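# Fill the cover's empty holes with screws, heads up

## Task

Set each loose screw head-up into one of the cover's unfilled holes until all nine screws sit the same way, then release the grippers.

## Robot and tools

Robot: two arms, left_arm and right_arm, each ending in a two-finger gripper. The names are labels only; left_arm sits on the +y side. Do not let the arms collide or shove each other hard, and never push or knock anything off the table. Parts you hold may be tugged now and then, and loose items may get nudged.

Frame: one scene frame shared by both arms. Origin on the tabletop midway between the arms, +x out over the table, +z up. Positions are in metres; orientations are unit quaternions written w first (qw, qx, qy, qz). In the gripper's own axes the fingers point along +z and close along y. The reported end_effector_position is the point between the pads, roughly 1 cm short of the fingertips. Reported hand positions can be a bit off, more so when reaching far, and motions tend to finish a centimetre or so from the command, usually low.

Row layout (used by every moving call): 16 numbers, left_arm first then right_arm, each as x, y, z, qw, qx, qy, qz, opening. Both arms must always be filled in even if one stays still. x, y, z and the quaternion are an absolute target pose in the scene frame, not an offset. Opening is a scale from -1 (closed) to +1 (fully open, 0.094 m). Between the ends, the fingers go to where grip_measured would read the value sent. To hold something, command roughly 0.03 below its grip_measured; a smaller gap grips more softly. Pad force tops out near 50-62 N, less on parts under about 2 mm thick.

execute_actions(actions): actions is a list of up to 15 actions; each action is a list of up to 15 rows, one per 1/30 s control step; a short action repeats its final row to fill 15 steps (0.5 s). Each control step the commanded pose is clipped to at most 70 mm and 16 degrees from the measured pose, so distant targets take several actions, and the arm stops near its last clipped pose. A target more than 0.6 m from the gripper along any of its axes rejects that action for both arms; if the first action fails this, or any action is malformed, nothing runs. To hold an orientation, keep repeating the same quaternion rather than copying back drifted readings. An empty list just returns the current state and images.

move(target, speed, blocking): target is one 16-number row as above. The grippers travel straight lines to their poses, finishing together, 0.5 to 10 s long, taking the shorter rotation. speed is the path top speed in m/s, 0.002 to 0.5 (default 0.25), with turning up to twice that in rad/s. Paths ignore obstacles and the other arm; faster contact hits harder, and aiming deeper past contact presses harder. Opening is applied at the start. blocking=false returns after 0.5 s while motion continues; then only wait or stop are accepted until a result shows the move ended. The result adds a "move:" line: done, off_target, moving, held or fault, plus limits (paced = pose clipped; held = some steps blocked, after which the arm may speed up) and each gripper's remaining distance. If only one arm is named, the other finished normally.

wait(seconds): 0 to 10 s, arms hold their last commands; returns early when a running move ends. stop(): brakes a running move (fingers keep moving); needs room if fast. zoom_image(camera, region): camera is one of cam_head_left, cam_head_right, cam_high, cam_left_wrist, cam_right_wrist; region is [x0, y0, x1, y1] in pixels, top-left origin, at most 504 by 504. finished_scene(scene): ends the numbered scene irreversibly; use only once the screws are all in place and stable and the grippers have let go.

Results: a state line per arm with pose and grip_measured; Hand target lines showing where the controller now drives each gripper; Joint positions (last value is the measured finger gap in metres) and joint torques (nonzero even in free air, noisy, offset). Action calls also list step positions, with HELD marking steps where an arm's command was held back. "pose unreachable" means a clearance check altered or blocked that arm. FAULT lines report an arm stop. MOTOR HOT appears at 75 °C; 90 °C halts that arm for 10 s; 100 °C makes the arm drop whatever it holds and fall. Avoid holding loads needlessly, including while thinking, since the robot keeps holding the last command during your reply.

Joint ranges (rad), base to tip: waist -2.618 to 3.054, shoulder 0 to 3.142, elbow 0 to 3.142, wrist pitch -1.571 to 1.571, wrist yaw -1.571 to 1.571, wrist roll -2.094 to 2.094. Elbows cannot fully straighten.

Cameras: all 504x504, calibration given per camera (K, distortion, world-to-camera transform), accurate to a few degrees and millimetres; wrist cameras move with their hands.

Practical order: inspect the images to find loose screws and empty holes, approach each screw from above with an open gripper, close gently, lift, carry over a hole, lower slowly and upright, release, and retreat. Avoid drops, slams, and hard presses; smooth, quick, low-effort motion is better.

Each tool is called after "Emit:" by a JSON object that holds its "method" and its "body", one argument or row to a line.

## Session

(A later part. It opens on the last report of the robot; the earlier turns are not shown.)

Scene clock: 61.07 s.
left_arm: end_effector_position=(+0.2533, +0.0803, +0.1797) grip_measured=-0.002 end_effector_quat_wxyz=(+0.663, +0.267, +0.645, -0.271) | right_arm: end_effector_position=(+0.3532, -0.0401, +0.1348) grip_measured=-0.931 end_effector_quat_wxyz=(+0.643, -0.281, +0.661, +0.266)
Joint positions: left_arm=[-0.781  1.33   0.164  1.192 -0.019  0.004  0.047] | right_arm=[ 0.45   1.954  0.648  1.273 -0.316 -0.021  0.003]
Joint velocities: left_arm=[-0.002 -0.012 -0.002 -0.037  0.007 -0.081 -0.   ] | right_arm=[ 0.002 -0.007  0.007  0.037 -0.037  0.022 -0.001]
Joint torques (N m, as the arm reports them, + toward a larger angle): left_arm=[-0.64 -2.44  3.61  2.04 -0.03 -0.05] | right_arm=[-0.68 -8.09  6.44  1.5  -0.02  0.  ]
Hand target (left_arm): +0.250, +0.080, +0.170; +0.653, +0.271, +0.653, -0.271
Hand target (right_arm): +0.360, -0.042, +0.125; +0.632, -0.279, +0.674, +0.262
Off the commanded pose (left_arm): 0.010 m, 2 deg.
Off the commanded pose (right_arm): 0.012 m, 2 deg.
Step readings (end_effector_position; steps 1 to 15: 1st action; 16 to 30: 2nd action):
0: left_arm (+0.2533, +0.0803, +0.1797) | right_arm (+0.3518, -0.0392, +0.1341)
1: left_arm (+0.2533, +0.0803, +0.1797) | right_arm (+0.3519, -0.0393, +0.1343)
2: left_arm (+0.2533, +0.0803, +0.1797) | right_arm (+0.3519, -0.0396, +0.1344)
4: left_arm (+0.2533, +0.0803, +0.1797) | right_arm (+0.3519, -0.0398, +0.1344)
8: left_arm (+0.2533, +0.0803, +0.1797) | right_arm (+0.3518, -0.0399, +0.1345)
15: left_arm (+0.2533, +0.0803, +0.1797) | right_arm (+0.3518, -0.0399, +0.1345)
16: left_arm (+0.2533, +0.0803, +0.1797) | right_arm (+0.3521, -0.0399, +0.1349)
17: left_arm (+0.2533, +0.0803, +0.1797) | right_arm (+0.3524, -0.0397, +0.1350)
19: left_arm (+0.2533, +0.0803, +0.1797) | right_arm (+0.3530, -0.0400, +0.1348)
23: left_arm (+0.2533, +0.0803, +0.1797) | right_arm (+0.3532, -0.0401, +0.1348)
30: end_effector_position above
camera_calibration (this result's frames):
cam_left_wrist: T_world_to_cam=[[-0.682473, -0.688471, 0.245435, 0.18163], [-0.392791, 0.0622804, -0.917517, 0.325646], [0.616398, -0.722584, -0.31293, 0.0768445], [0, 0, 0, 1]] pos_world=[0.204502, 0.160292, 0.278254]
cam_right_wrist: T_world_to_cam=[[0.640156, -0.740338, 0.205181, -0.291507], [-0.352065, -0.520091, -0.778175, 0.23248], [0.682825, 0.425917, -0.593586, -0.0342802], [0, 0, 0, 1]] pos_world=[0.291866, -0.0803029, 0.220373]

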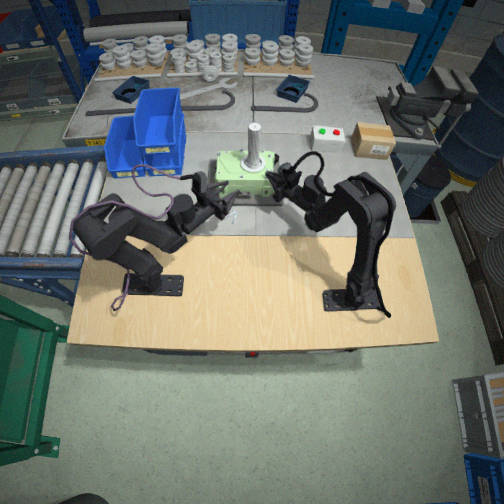

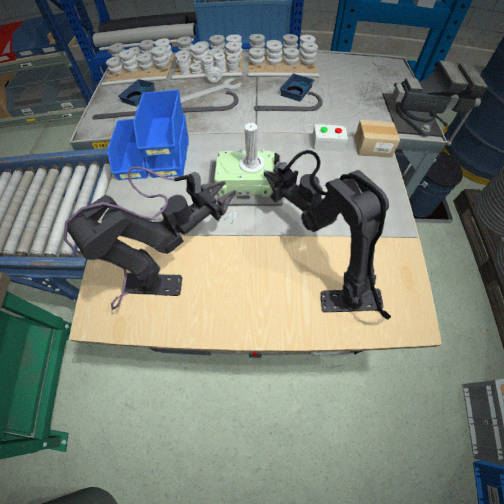

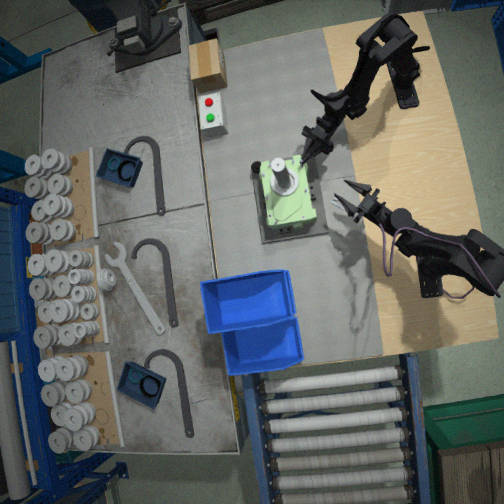

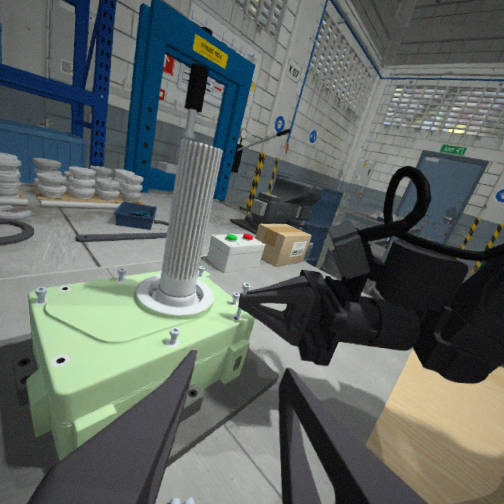

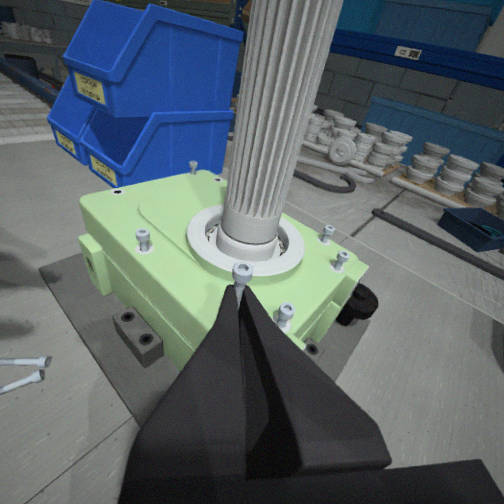

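Need forward ~1.5 mm; pressing down tilts tip forward — do that.

Emit:
{"method": "execute_actions", "body": {
  "actions": [
    [[0.25,0.08,0.17,0.653,0.271,0.653,-0.271,0,0.356,-0.039,0.120,0.645,-0.274,0.661,0.267,-1]],
    [[0.25,0.08,0.17,0.653,0.271,0.653,-0.271,0,0.356,-0.039,0.118,0.653,-0.271,0.653,0.271,-1]]
  ]
}}

Emit:
{"method": "zoom_image", "body": {
  "camera": "cam_left_wrist",
  "region": [190,240,290,340]
}}

Scene clock: 62.20 s.
left_arm: end_effector_position=(+0.2533, +0.0803, +0.1797) grip_measured=-0.002 end_effector_quat_wxyz=(+0.663, +0.267, +0.645, -0.271) | right_arm: end_effector_position=(+0.3547, -0.0399, +0.1342) grip_measured=-0.931 end_effector_quat_wxyz=(+0.668, -0.273, +0.637, +0.272)
Joint positions: left_arm=[-0.781  1.33   0.164  1.192 -0.019  0.004  0.047] | right_arm=[ 0.45   2.038  0.648  1.432 -0.313 -0.006  0.003]
Joint velocities: left_arm=[-0.022 -0.002 -0.012  0.051 -0.037 -0.081  0.   ] | right_arm=[ 0.002  0.002 -0.012  0.022  0.037  0.022 -0.   ]
Joint torques (N m, as the arm reports them, + toward a larger angle): left_arm=[-0.66 -2.44  3.6   2.03 -0.03 -0.06] | right_arm=[ 0.22 -7.62  4.64  1.68  0.08  0.08]
Hand target (left_arm): +0.250, +0.080, +0.170; +0.653, +0.271, +0.653, -0.271
Hand target (right_arm): +0.355, -0.039, +0.118; +0.653, -0.271, +0.653, +0.271
Off the commanded pose (left_arm): 0.010 m, 2 deg.
Off the commanded pose (right_arm): 0.016 m, 3 deg.
Step readings (end_effector_position; steps 1 to 15: 1st action; 16 to 30: 2nd action):
0: left_arm (+0.2533, +0.0803, +0.1797) | right_arm (+0.3532, -0.0401, +0.1348)
1: left_arm (+0.2533, +0.0803, +0.1797) | right_arm (+0.3534, -0.0401, +0.1349)
2: left_arm (+0.2533, +0.0803, +0.1797) | right_arm (+0.3538, -0.0401, +0.1346)
4: left_arm (+0.2533, +0.0803, +0.1797) | right_arm (+0.3542, -0.0400, +0.1343)
8: left_arm (+0.2533, +0.0803, +0.1797) | right_arm (+0.3544, -0.0399, +0.1345)
15: left_arm (+0.2533, +0.0803, +0.1797) | right_arm (+0.3544, -0.0399, +0.1344)
16: left_arm (+0.2533, +0.0803, +0.1797) | right_arm (+0.3545, -0.0399, +0.1346)
17: left_arm (+0.2533, +0.0803, +0.1797) | right_arm (+0.3546, -0.0399, +0.1341)
19: left_arm (+0.2533, +0.0803, +0.1797) | right_arm (+0.3547, -0.0399, +0.1340)
23: left_arm (+0.2533, +0.0803, +0.1797) | right_arm (+0.3547, -0.0399, +0.1344)
30: end_effector_position above
camera_calibration (this result's frames):
cam_left_wrist: T_world_to_cam=[[-0.682473, -0.688471, 0.245435, 0.18163], [-0.392791, 0.0622804, -0.917517, 0.325646], [0.616398, -0.722584, -0.31293, 0.0768445], [0, 0, 0, 1]] pos_world=[0.204502, 0.160292, 0.278254]
cam_right_wrist: T_world_to_cam=[[0.626429, -0.751485, 0.20702, -0.288009], [-0.309007, -0.483242, -0.819141, 0.224315], [0.715613, 0.449163, -0.534931, -0.0542308], [0, 0, 0, 1]] pos_world=[0.288541, -0.0836776, 0.21436]

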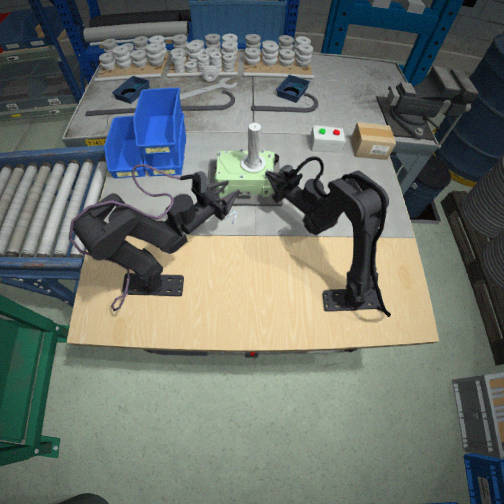

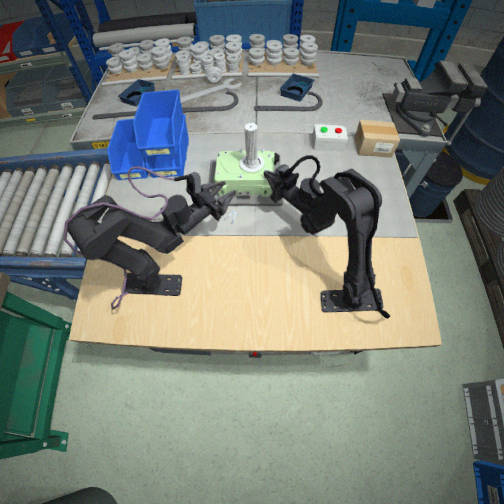

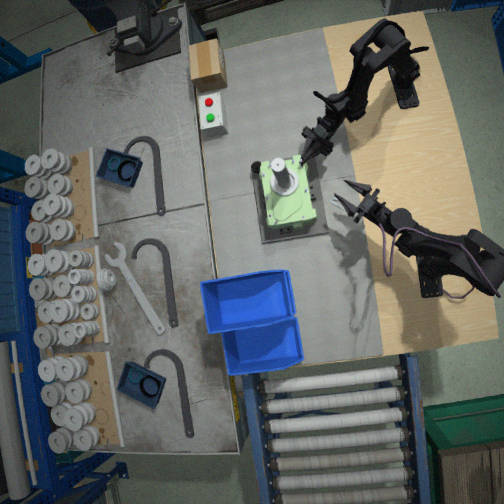

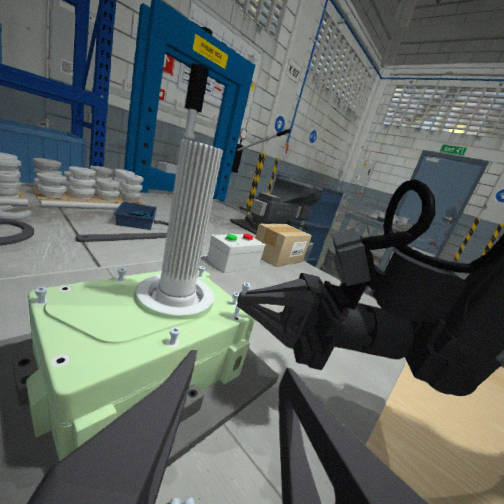

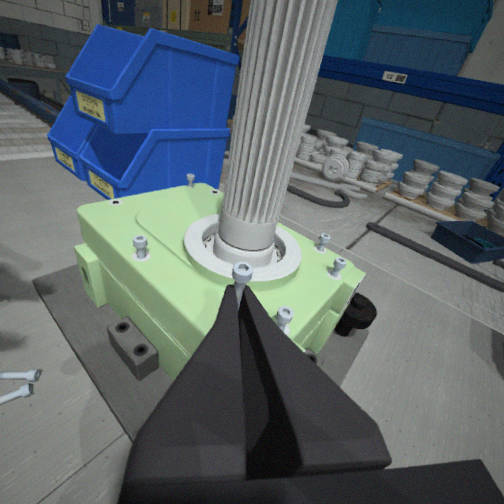

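Region (190, 240, 290, 340) of cam_left_wrist's 504x504 image, scaled by 5.040, with more detail than that image has.

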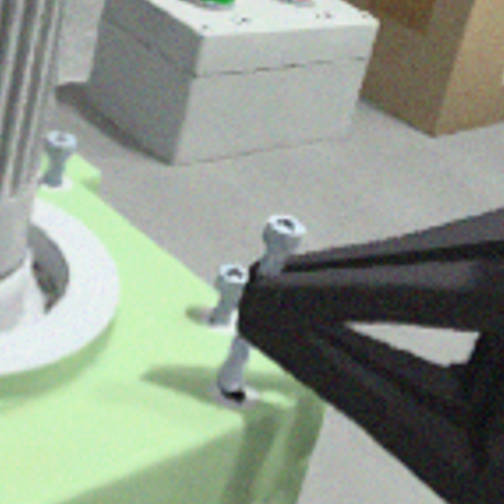

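Emit:
{"method": "move", "body": {
  "target": [0.25,0.08,0.17,0.653,0.271,0.653,-0.271,0,0.352,-0.0365,0.122,0.645,-0.274,0.661,0.267,-1],
  "speed": 0.008
}}

Emit:
{"method": "zoom_image", "body": {
  "camera": "cam_left_wrist",
  "region": [190,240,290,340]
}}

Scene clock: 66.77 s.
left_arm: end_effector_position=(+0.2533, +0.0803, +0.1797) grip_measured=-0.002 end_effector_quat_wxyz=(+0.663, +0.267, +0.645, -0.271) | right_arm: end_effector_position=(+0.3550, -0.0394, +0.1336) grip_measured=-0.931 end_effector_quat_wxyz=(+0.668, -0.270, +0.639, +0.269)
Joint positions: left_arm=[-0.781  1.33   0.164  1.192 -0.019  0.004  0.047] | right_arm=[ 0.456  2.038  0.648  1.429 -0.298 -0.006  0.003]
Joint velocities: left_arm=[-0.012  0.017  0.012 -0.022  0.037 -0.081 -0.   ] | right_arm=[ 0.002  0.007 -0.002 -0.037 -0.022  0.007 -0.002]
Joint torques (N m, as the arm reports them, + toward a larger angle): left_arm=[-0.65 -2.41  3.6   2.03 -0.03 -0.05] | right_arm=[  0.73 -11.42   3.98   1.09   0.09  -0.02]
Hand target (left_arm): +0.250, +0.080, +0.170; +0.653, +0.271, +0.653, -0.271
Hand target (right_arm): +0.352, -0.037, +0.122; +0.646, -0.274, +0.660, +0.268
Off the commanded pose (left_arm): 0.010 m, 2 deg.
Off the commanded pose (right_arm): 0.012 m, 4 deg.
move: off_target (right_arm)
camera_calibration (this result's frames):
cam_left_wrist: T_world_to_cam=[[-0.682473, -0.688471, 0.245435, 0.18163], [-0.392791, 0.0622804, -0.917517, 0.325646], [0.616398, -0.722584, -0.31293, 0.0768445], [0, 0, 0, 1]] pos_world=[0.204502, 0.160292, 0.278254]
cam_right_wrist: T_world_to_cam=[[0.620366, -0.7568, 0.205913, -0.285612], [-0.315392, -0.481091, -0.817973, 0.226339], [0.718104, 0.442499, -0.537141, -0.0558409], [0, 0, 0, 1]] pos_world=[0.288669, -0.0825521, 0.213956]

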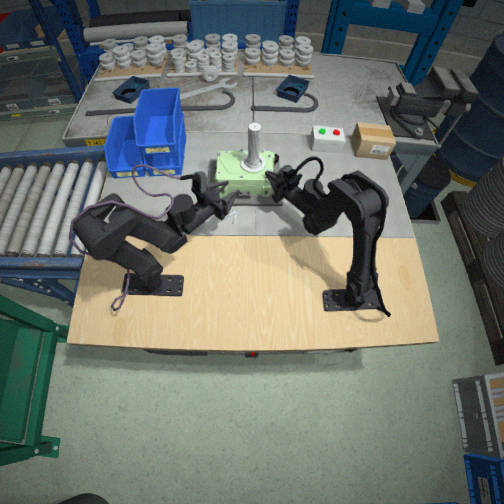

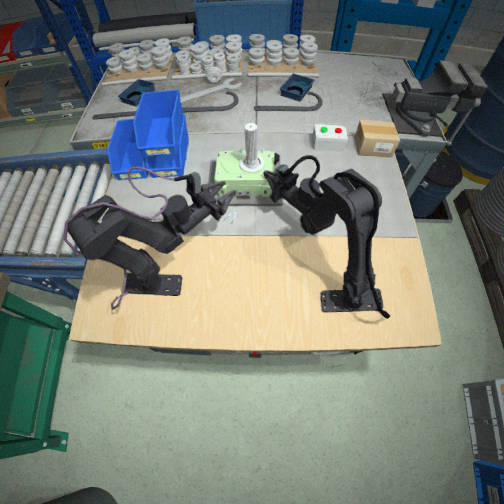

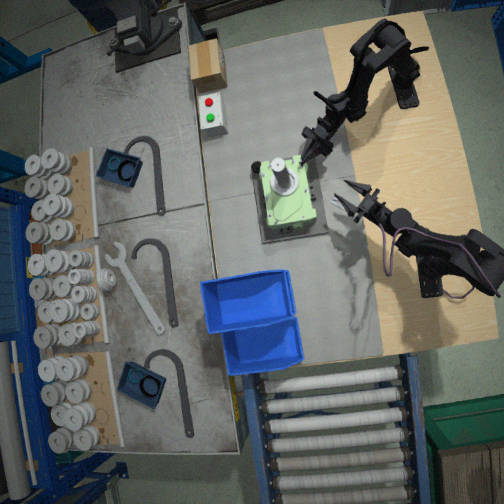

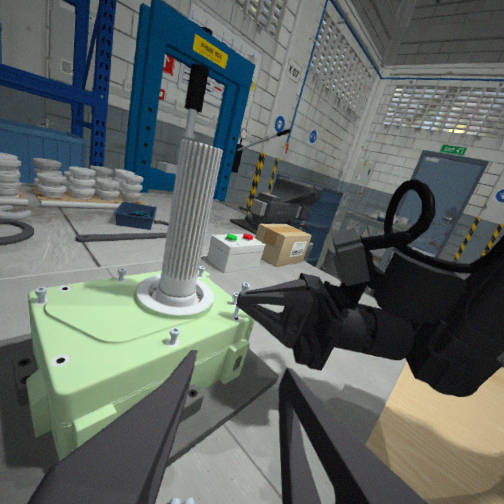

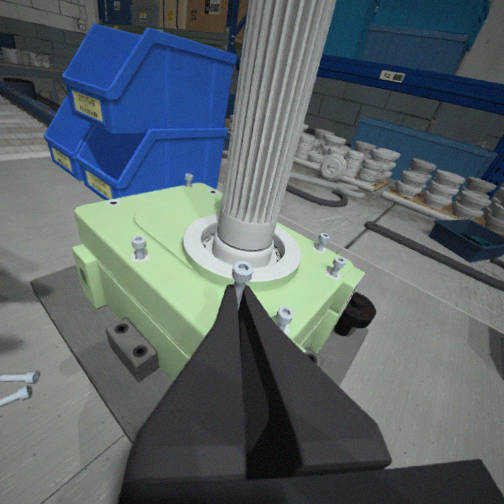

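Region (190, 240, 290, 340) of cam_left_wrist's 504x504 image, scaled by 5.040, with more detail than that image has.

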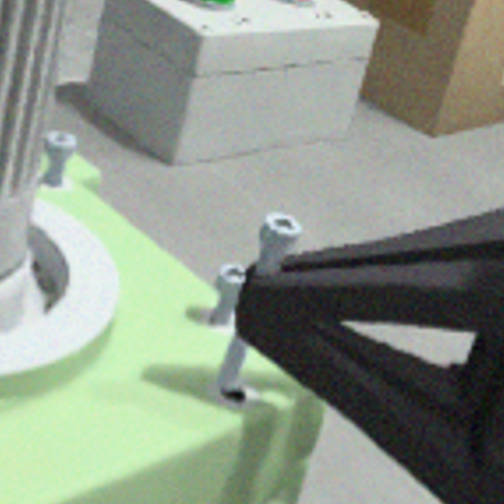

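Tip pinned by pressure; lighten.

Emit:
{"method": "execute_actions", "body": {
  "actions": [
    [[0.25,0.08,0.17,0.653,0.271,0.653,-0.271,0,0.352,-0.038,0.128,0.645,-0.274,0.661,0.267,-1]],
    [[0.25,0.08,0.17,0.653,0.271,0.653,-0.271,0,0.352,-0.038,0.131,0.645,-0.274,0.661,0.267,-1]]
  ]
}}

Emit:
{"method": "zoom_image", "body": {
  "camera": "cam_left_wrist",
  "region": [190,240,290,340]
}}

Scene clock: 67.90 s.
left_arm: end_effector_position=(+0.2533, +0.0803, +0.1797) grip_measured=-0.002 end_effector_quat_wxyz=(+0.663, +0.267, +0.645, -0.271) | right_arm: end_effector_position=(+0.3548, -0.0396, +0.1344) grip_measured=-0.931 end_effector_quat_wxyz=(+0.656, -0.271, +0.651, +0.268)
Joint positions: left_arm=[-0.781  1.33   0.164  1.192 -0.019  0.004  0.047] | right_arm=[ 0.456  1.996  0.648  1.352 -0.298 -0.006  0.003]
Joint velocities: left_arm=[ 0.002  0.017  0.012 -0.007  0.022  0.007 -0.   ] | right_arm=[ 0.012 -0.032  0.012  0.022 -0.022 -0.022 -0.001]
Joint torques (N m, as the arm reports them, + toward a larger angle): left_arm=[-0.65 -2.41  3.61  2.03 -0.02 -0.05] | right_arm=[  0.47 -11.3    4.29   1.42   0.02  -0.03]
Hand target (left_arm): +0.250, +0.080, +0.170; +0.653, +0.271, +0.653, -0.271
Hand target (right_arm): +0.352, -0.038, +0.131; +0.646, -0.274, +0.661, +0.267
Off the commanded pose (left_arm): 0.010 m, 2 deg.
Off the commanded pose (right_arm): 0.005 m, 2 deg.
Step readings (end_effector_position; steps 1 to 15: 1st action; 16 to 30: 2nd action):
0: left_arm (+0.2533, +0.0803, +0.1797) | right_arm (+0.3550, -0.0394, +0.1336)
1: left_arm (+0.2533, +0.0803, +0.1797) | right_arm (+0.3549, -0.0395, +0.1344)
2: left_arm (+0.2533, +0.0803, +0.1797) | right_arm (+0.3549, -0.0395, +0.1346)
4: left_arm (+0.2533, +0.0803, +0.1797) | right_arm (+0.3549, -0.0395, +0.1344)
8: left_arm (+0.2533, +0.0803, +0.1797) | right_arm (+0.3549, -0.0395, +0.1342)
15: left_arm (+0.2533, +0.0803, +0.1797) | right_arm (+0.3549, -0.0395, +0.1341)
16: left_arm (+0.2533, +0.0803, +0.1797) | right_arm (+0.3549, -0.0396, +0.1344)
17: left_arm (+0.2533, +0.0803, +0.1797) | right_arm (+0.3549, -0.0396, +0.1344)
19: left_arm (+0.2533, +0.0803, +0.1797) | right_arm (+0.3548, -0.0396, +0.1345)
23: left_arm (+0.2533, +0.0803, +0.1797) | right_arm (+0.3548, -0.0396, +0.1345)
30: end_effector_position above
camera_calibration (this result's frames):
cam_left_wrist: T_world_to_cam=[[-0.682473, -0.688471, 0.245435, 0.18163], [-0.392791, 0.0622804, -0.917517, 0.325646], [0.616398, -0.722584, -0.31293, 0.0768445], [0, 0, 0, 1]] pos_world=[0.204502, 0.160292, 0.278254]
cam_right_wrist: T_world_to_cam=[[0.626366, -0.753732, 0.19888, -0.286853], [-0.340709, -0.494176, -0.799817, 0.232867], [0.701129, 0.433218, -0.566339, -0.0456529], [0, 0, 0, 1]] pos_world=[0.291023, -0.081355, 0.217445]

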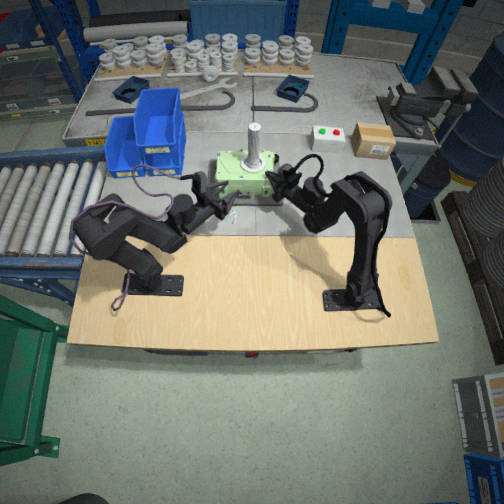

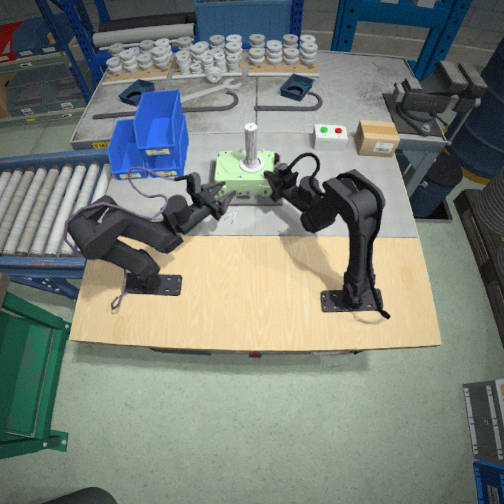

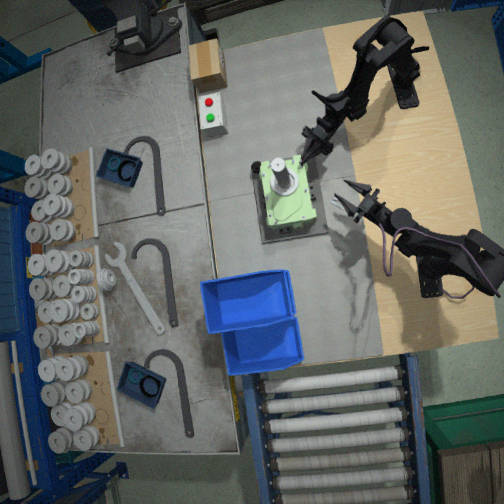

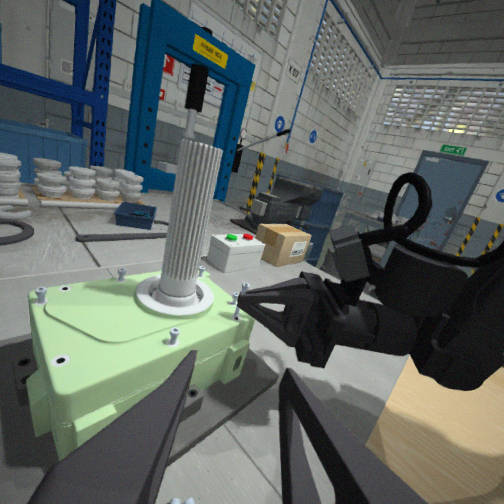

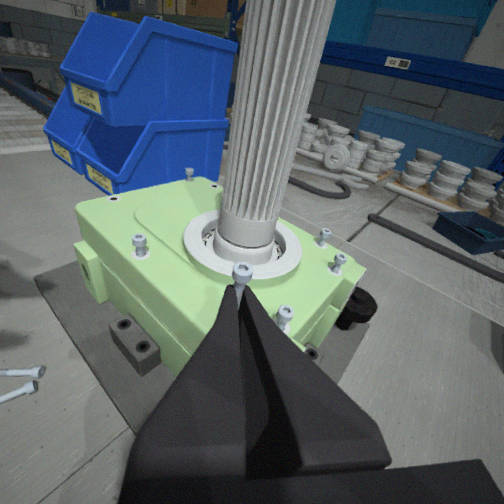

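Region (190, 240, 290, 340) of cam_left_wrist's 504x504 image, scaled by 5.040, with more detail than that image has.

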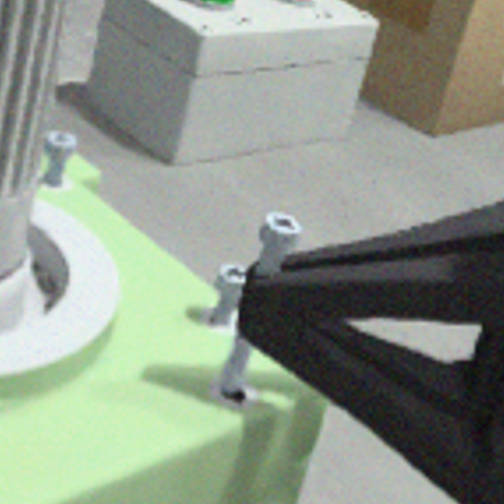

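Ramp gradually toward camera.

Emit:
{"method": "execute_actions", "body": {
  "actions": [
    [[0.25,0.08,0.17,0.653,0.271,0.653,-0.271,0,0.351,-0.037,0.130,0.645,-0.274,0.661,0.267,-1]],
    [[0.25,0.08,0.17,0.653,0.271,0.653,-0.271,0,0.350,-0.036,0.130,0.645,-0.274,0.661,0.267,-1]]
  ]
}}

Emit:
{"method": "zoom_image", "body": {
  "camera": "cam_left_wrist",
  "region": [190,240,290,340]
}}

Scene clock: 69.03 s.
left_arm: end_effector_position=(+0.2533, +0.0803, +0.1797) grip_measured=-0.002 end_effector_quat_wxyz=(+0.663, +0.267, +0.645, -0.271) | right_arm: end_effector_position=(+0.3547, -0.0389, +0.1343) grip_measured=-0.931 end_effector_quat_wxyz=(+0.656, -0.270, +0.652, +0.266)
Joint positions: left_arm=[-0.781  1.33   0.164  1.192 -0.019  0.004  0.047] | right_arm=[ 0.461  1.996  0.648  1.352 -0.289 -0.006  0.003]
Joint velocities: left_arm=[ 0.002 -0.002  0.002 -0.066 -0.066  0.022  0.   ] | right_arm=[ 0.002  0.007 -0.012 -0.051 -0.022 -0.022 -0.001]
Joint torques (N m, as the arm reports them, + toward a larger angle): left_arm=[-0.66 -2.42  3.6   2.03 -0.03 -0.05] | right_arm=[  0.73 -11.09   4.01   1.49   0.02  -0.03]
Hand target (left_arm): +0.250, +0.080, +0.170; +0.653, +0.271, +0.653, -0.271
Hand target (right_arm): +0.350, -0.036, +0.130; +0.645, -0.274, +0.661, +0.267
Off the commanded pose (left_arm): 0.010 m, 2 deg.
Off the commanded pose (right_arm): 0.007 m, 2 deg.
Step readings (end_effector_position; steps 1 to 15: 1st action; 16 to 30: 2nd action):
0: left_arm (+0.2533, +0.0803, +0.1797) | right_arm (+0.3548, -0.0396, +0.1343)
1: left_arm (+0.2533, +0.0803, +0.1797) | right_arm (+0.3548, -0.0397, +0.1343)
2: left_arm (+0.2533, +0.0803, +0.1797) | right_arm (+0.3548, -0.0397, +0.1343)
4: left_arm (+0.2533, +0.0803, +0.1797) | right_arm (+0.3548, -0.0397, +0.1343)
8: left_arm (+0.2533, +0.0803, +0.1797) | right_arm (+0.3548, -0.0397, +0.1343)
15: left_arm (+0.2533, +0.0803, +0.1797) | right_arm (+0.3548, -0.0397, +0.1343)
16: left_arm (+0.2533, +0.0803, +0.1797) | right_arm (+0.3548, -0.0395, +0.1343)
17: left_arm (+0.2533, +0.0803, +0.1797) | right_arm (+0.3547, -0.0393, +0.1343)
19: left_arm (+0.2533, +0.0803, +0.1797) | right_arm (+0.3547, -0.0391, +0.1343)
23: left_arm (+0.2533, +0.0803, +0.1797) | right_arm (+0.3547, -0.0389, +0.1343)
30: end_effector_position above
camera_calibration (this result's frames):
cam_left_wrist: T_world_to_cam=[[-0.682473, -0.688471, 0.245435, 0.18163], [-0.392791, 0.0622804, -0.917517, 0.325646], [0.616398, -0.722584, -0.31293, 0.0768445], [0, 0, 0, 1]] pos_world=[0.204502, 0.160292, 0.278254]
cam_right_wrist: T_world_to_cam=[[0.62298, -0.756563, 0.198769, -0.285155], [-0.343252, -0.492727, -0.799624, 0.23403], [0.702904, 0.429922, -0.566651, -0.046646], [0, 0, 0, 1]] pos_world=[0.290765, -0.0803704, 0.217384]

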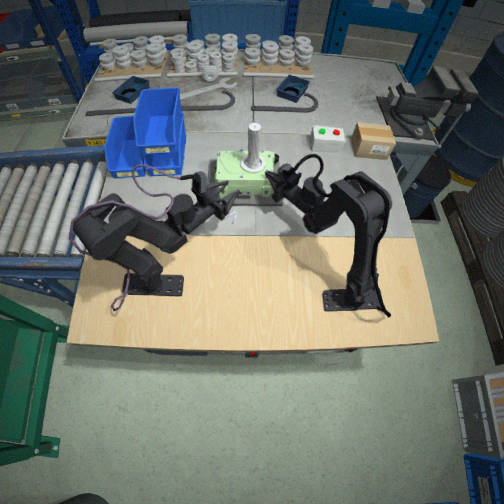

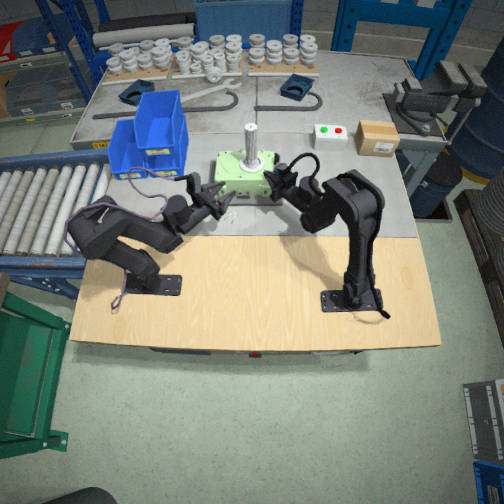

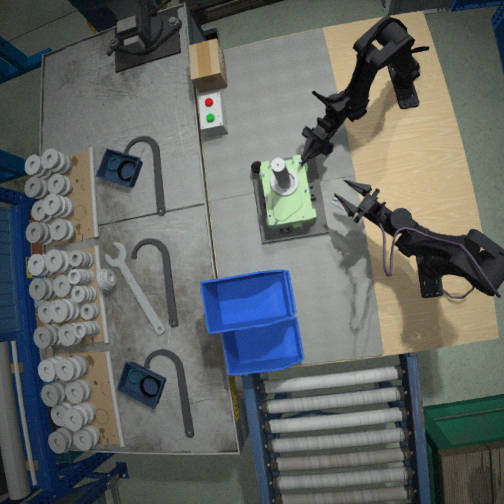

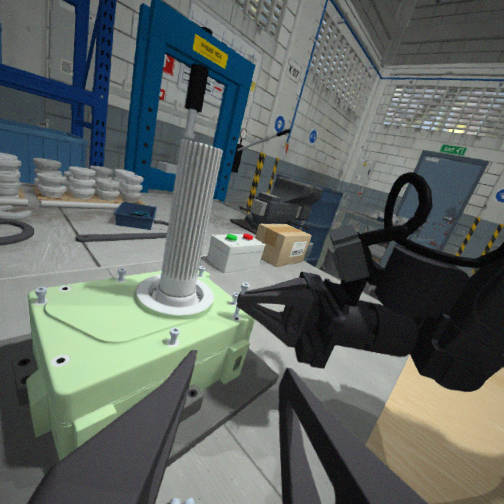

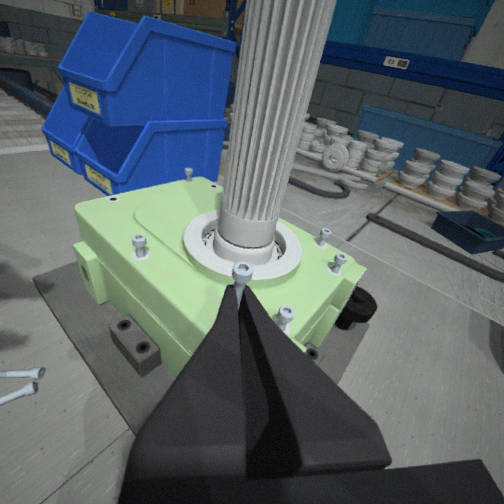

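Region (190, 240, 290, 340) of cam_left_wrist's 504x504 image, scaled by 5.040, with more detail than that image has.

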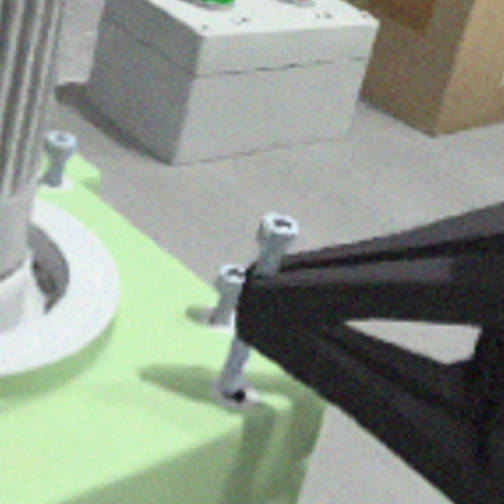

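Need −x ~1.5–2 mm.

Emit:
{"method": "execute_actions", "body": {
  "actions": [
    [[0.25,0.08,0.17,0.653,0.271,0.653,-0.271,0,0.348,-0.039,0.129,0.645,-0.274,0.661,0.267,-1]],
    [[0.25,0.08,0.17,0.653,0.271,0.653,-0.271,0,0.3465,-0.039,0.129,0.645,-0.274,0.661,0.267,-1]]
  ]
}}

Emit:
{"method": "zoom_image", "body": {
  "camera": "cam_left_wrist",
  "region": [190,240,290,340]
}}

Scene clock: 70.13 s.
left_arm: end_effector_position=(+0.2533, +0.0803, +0.1797) grip_measured=-0.002 end_effector_quat_wxyz=(+0.663, +0.267, +0.645, -0.271) | right_arm: end_effector_position=(+0.3547, -0.0390, +0.1344) grip_measured=-0.931 end_effector_quat_wxyz=(+0.657, -0.270, +0.652, +0.266)
Joint positions: left_arm=[-0.781  1.33   0.164  1.192 -0.019  0.004  0.047] | right_arm=[ 0.461  1.996  0.648  1.352 -0.288 -0.006  0.003]
Joint velocities: left_arm=[-0.022 -0.022  0.012  0.022 -0.037  0.139 -0.001] | right_arm=[-0.002 -0.007  0.027 -0.007 -0.066 -0.037 -0.   ]
Joint torques (N m, as the arm reports them, + toward a larger angle): left_arm=[-0.66 -2.42  3.6   2.03 -0.03 -0.05] | right_arm=[  0.55 -11.53   2.5    1.63  -0.01  -0.03]
Hand target (left_arm): +0.250, +0.080, +0.170; +0.653, +0.271, +0.653, -0.271
Hand target (right_arm): +0.347, -0.039, +0.129; +0.645, -0.274, +0.661, +0.267
Off the commanded pose (left_arm): 0.010 m, 2 deg.
Off the commanded pose (right_arm): 0.010 m, 2 deg.
Step readings (end_effector_position; steps 1 to 15: 1st action; 16 to 30: 2nd action):
0: left_arm (+0.2533, +0.0803, +0.1797) | right_arm (+0.3547, -0.0390, +0.1343)
1: left_arm (+0.2533, +0.0803, +0.1797) | right_arm (+0.3547, -0.0390, +0.1343)
2: left_arm (+0.2533, +0.0803, +0.1797) | right_arm (+0.3547, -0.0390, +0.1343)
4: left_arm (+0.2533, +0.0803, +0.1797) | right_arm (+0.3547, -0.0390, +0.1343)
8: left_arm (+0.2533, +0.0803, +0.1797) | right_arm (+0.3547, -0.0390, +0.1343)
15: left_arm (+0.2533, +0.0803, +0.1797) | right_arm (+0.3547, -0.0390, +0.1343)
16: left_arm (+0.2533, +0.0803, +0.1797) | right_arm (+0.3547, -0.0390, +0.1344)
17: left_arm (+0.2533, +0.0803, +0.1797) | right_arm (+0.3547, -0.0390, +0.1344)
19: left_arm (+0.2533, +0.0803, +0.1797) | right_arm (+0.3547, -0.0390, +0.1344)
23: left_arm (+0.2533, +0.0803, +0.1797) | right_arm (+0.3547, -0.0390, +0.1344)
30: end_effector_position above
camera_calibration (this result's frames):
cam_left_wrist: T_world_to_cam=[[-0.682473, -0.688471, 0.245435, 0.18163], [-0.392791, 0.0622804, -0.917517, 0.325646], [0.616398, -0.722584, -0.31293, 0.0768445], [0, 0, 0, 1]] pos_world=[0.204502, 0.160292, 0.278254]
cam_right_wrist: T_world_to_cam=[[0.622625, -0.756836, 0.198841, -0.285134], [-0.343171, -0.492452, -0.799828, 0.234106], [0.703258, 0.429756, -0.566337, -0.0467806], [0, 0, 0, 1]] pos_world=[0.290768, -0.0804096, 0.217447]

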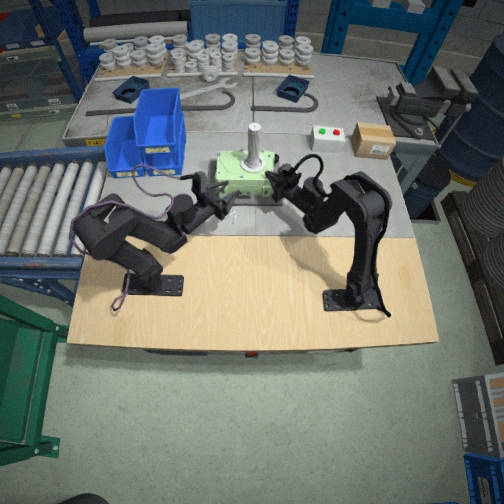

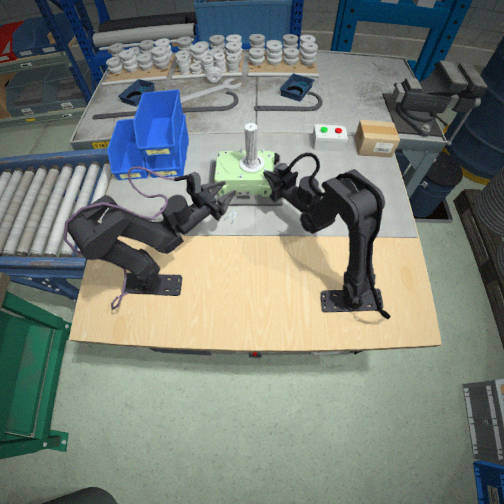

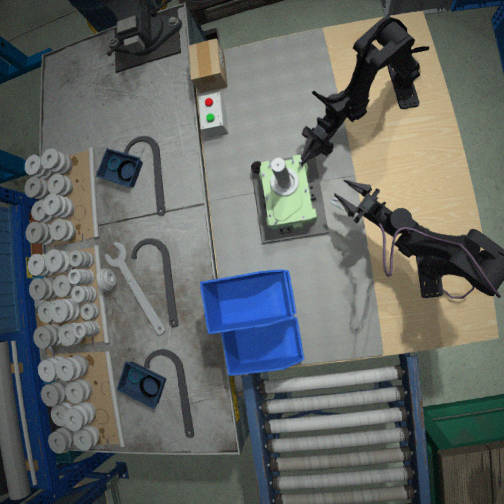

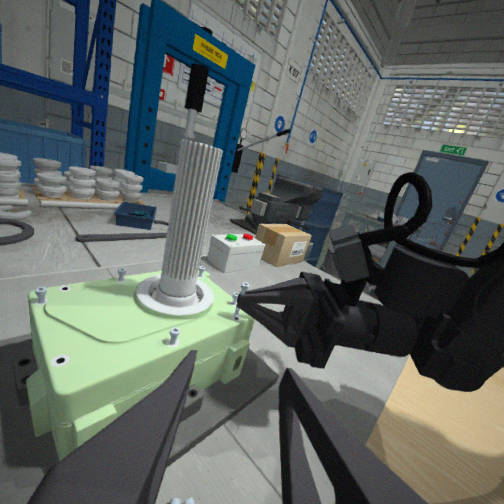

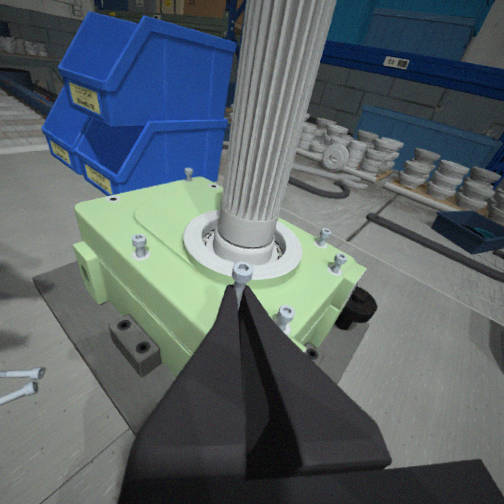

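Region (190, 240, 290, 340) of cam_left_wrist's 504x504 image, scaled by 5.040, with more detail than that image has.

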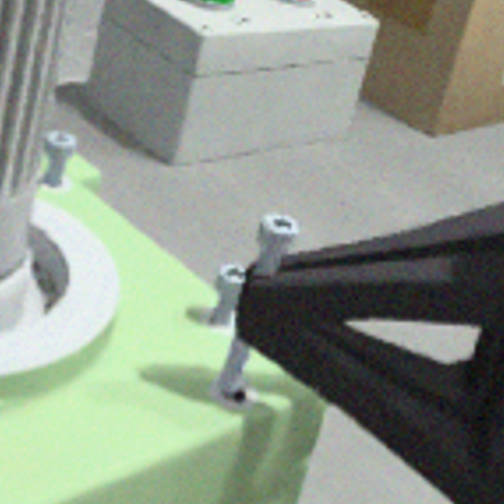

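Short pulse then hold.

Emit:
{"method": "execute_actions", "body": {
  "actions": [
    [[0.25,0.08,0.17,0.653,0.271,0.653,-0.271,0,0.343,-0.039,0.129,0.645,-0.274,0.661,0.267,-1],[0.25,0.08,0.17,0.653,0.271,0.653,-0.271,0,0.343,-0.039,0.129,0.645,-0.274,0.661,0.267,-1],[0.25,0.08,0.17,0.653,0.271,0.653,-0.271,0,0.343,-0.039,0.129,0.645,-0.274,0.661,0.267,-1],[0.25,0.08,0.17,0.653,0.271,0.653,-0.271,0,0.351,-0.039,0.127,0.645,-0.274,0.661,0.267,-1]]
  ]
}}

Emit:
{"method": "zoom_image", "body": {
  "camera": "cam_left_wrist",
  "region": [190,240,290,340]
}}

Scene clock: 70.80 s.
left_arm: end_effector_position=(+0.2533, +0.0803, +0.1797) grip_measured=-0.002 end_effector_quat_wxyz=(+0.663, +0.267, +0.645, -0.271) | right_arm: end_effector_position=(+0.3521, -0.0402, +0.1339) grip_measured=-0.931 end_effector_quat_wxyz=(+0.656, -0.269, +0.653, +0.265)
Joint positions: left_arm=[-0.781  1.33   0.164  1.192 -0.019  0.004  0.047] | right_arm=[ 0.462  1.99   0.635  1.357 -0.285 -0.006  0.003]
Joint velocities: left_arm=[-0.012 -0.012  0.002  0.007 -0.022 -0.037  0.001] | right_arm=[-0.022  0.007  0.022 -0.051  0.022 -0.037  0.001]
Joint torques (N m, as the arm reports them, + toward a larger angle): left_arm=[-0.66 -2.42  3.6   2.03 -0.03 -0.05] | right_arm=[ 0.04 -9.52  4.74  1.6  -0.09 -0.03]
Hand target (left_arm): +0.250, +0.080, +0.170; +0.653, +0.271, +0.653, -0.271
Hand target (right_arm): +0.351, -0.039, +0.127; +0.645, -0.274, +0.661, +0.267
Off the commanded pose (left_arm): 0.010 m, 2 deg.
Off the commanded pose (right_arm): 0.007 m, 2 deg.
Step readings (end_effector_position):
0: left_arm (+0.2533, +0.0803, +0.1797) | right_arm (+0.3547, -0.0390, +0.1344)
1: left_arm (+0.2533, +0.0803, +0.1797) | right_arm (+0.3543, -0.0393, +0.1343)
2: left_arm (+0.2533, +0.0803, +0.1797) | right_arm (+0.3533, -0.0398, +0.1342)
4: left_arm (+0.2533, +0.0803, +0.1797) | right_arm (+0.3521, -0.0402, +0.1339)
8: left_arm (+0.2533, +0.0803, +0.1797) | right_arm (+0.3521, -0.0402, +0.1339)
15: end_effector_position above
camera_calibration (this result's frames):
cam_left_wrist: T_world_to_cam=[[-0.682473, -0.688471, 0.245435, 0.18163], [-0.392791, 0.0622804, -0.917517, 0.325646], [0.616398, -0.722584, -0.31293, 0.0768445], [0, 0, 0, 1]] pos_world=[0.204502, 0.160292, 0.278254]
cam_right_wrist: T_world_to_cam=[[0.621515, -0.757846, 0.198463, -0.283928], [-0.34546, -0.492504, -0.79881, 0.23286], [0.703119, 0.427912, -0.567905, -0.0444644], [0, 0, 0, 1]] pos_world=[0.288173, -0.0814623, 0.217108]

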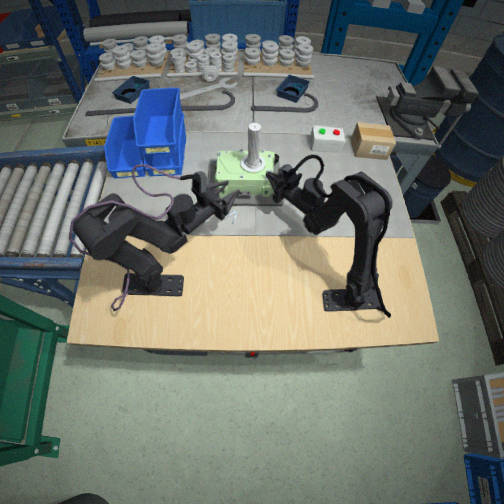

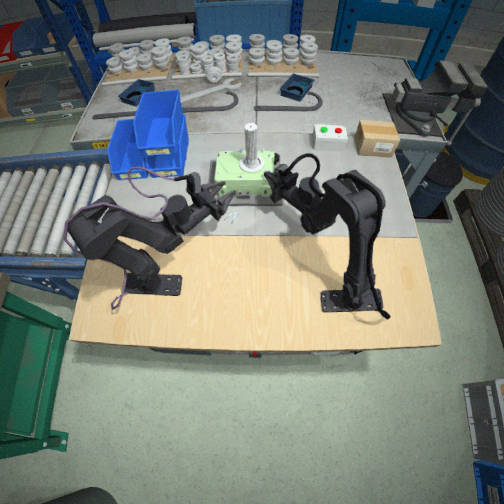

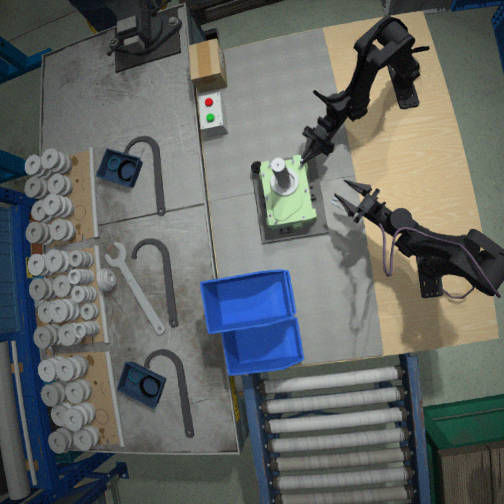

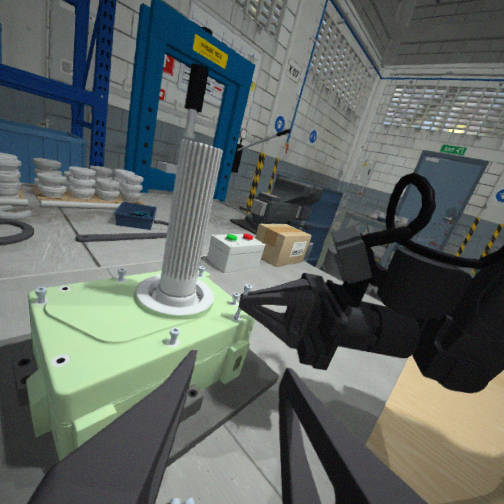

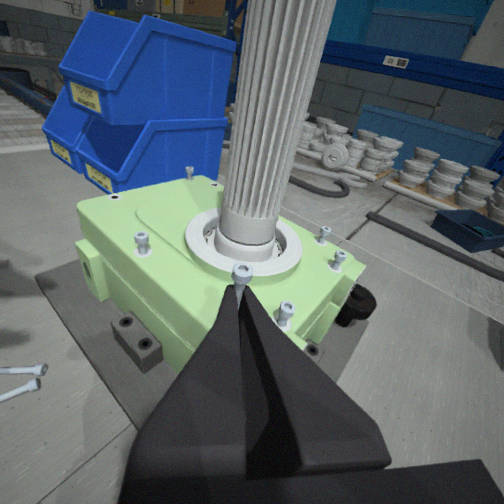

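Region (190, 240, 290, 340) of cam_left_wrist's 504x504 image, scaled by 5.040, with more detail than that image has.

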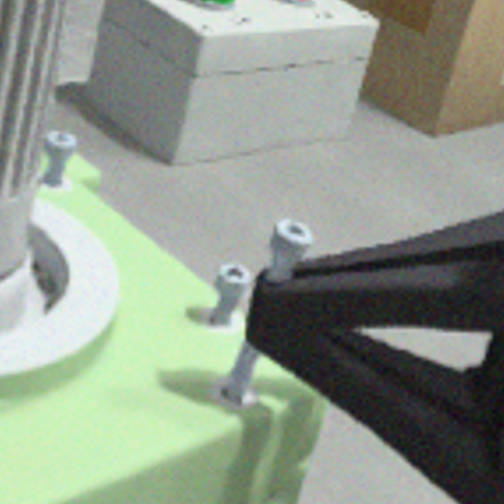

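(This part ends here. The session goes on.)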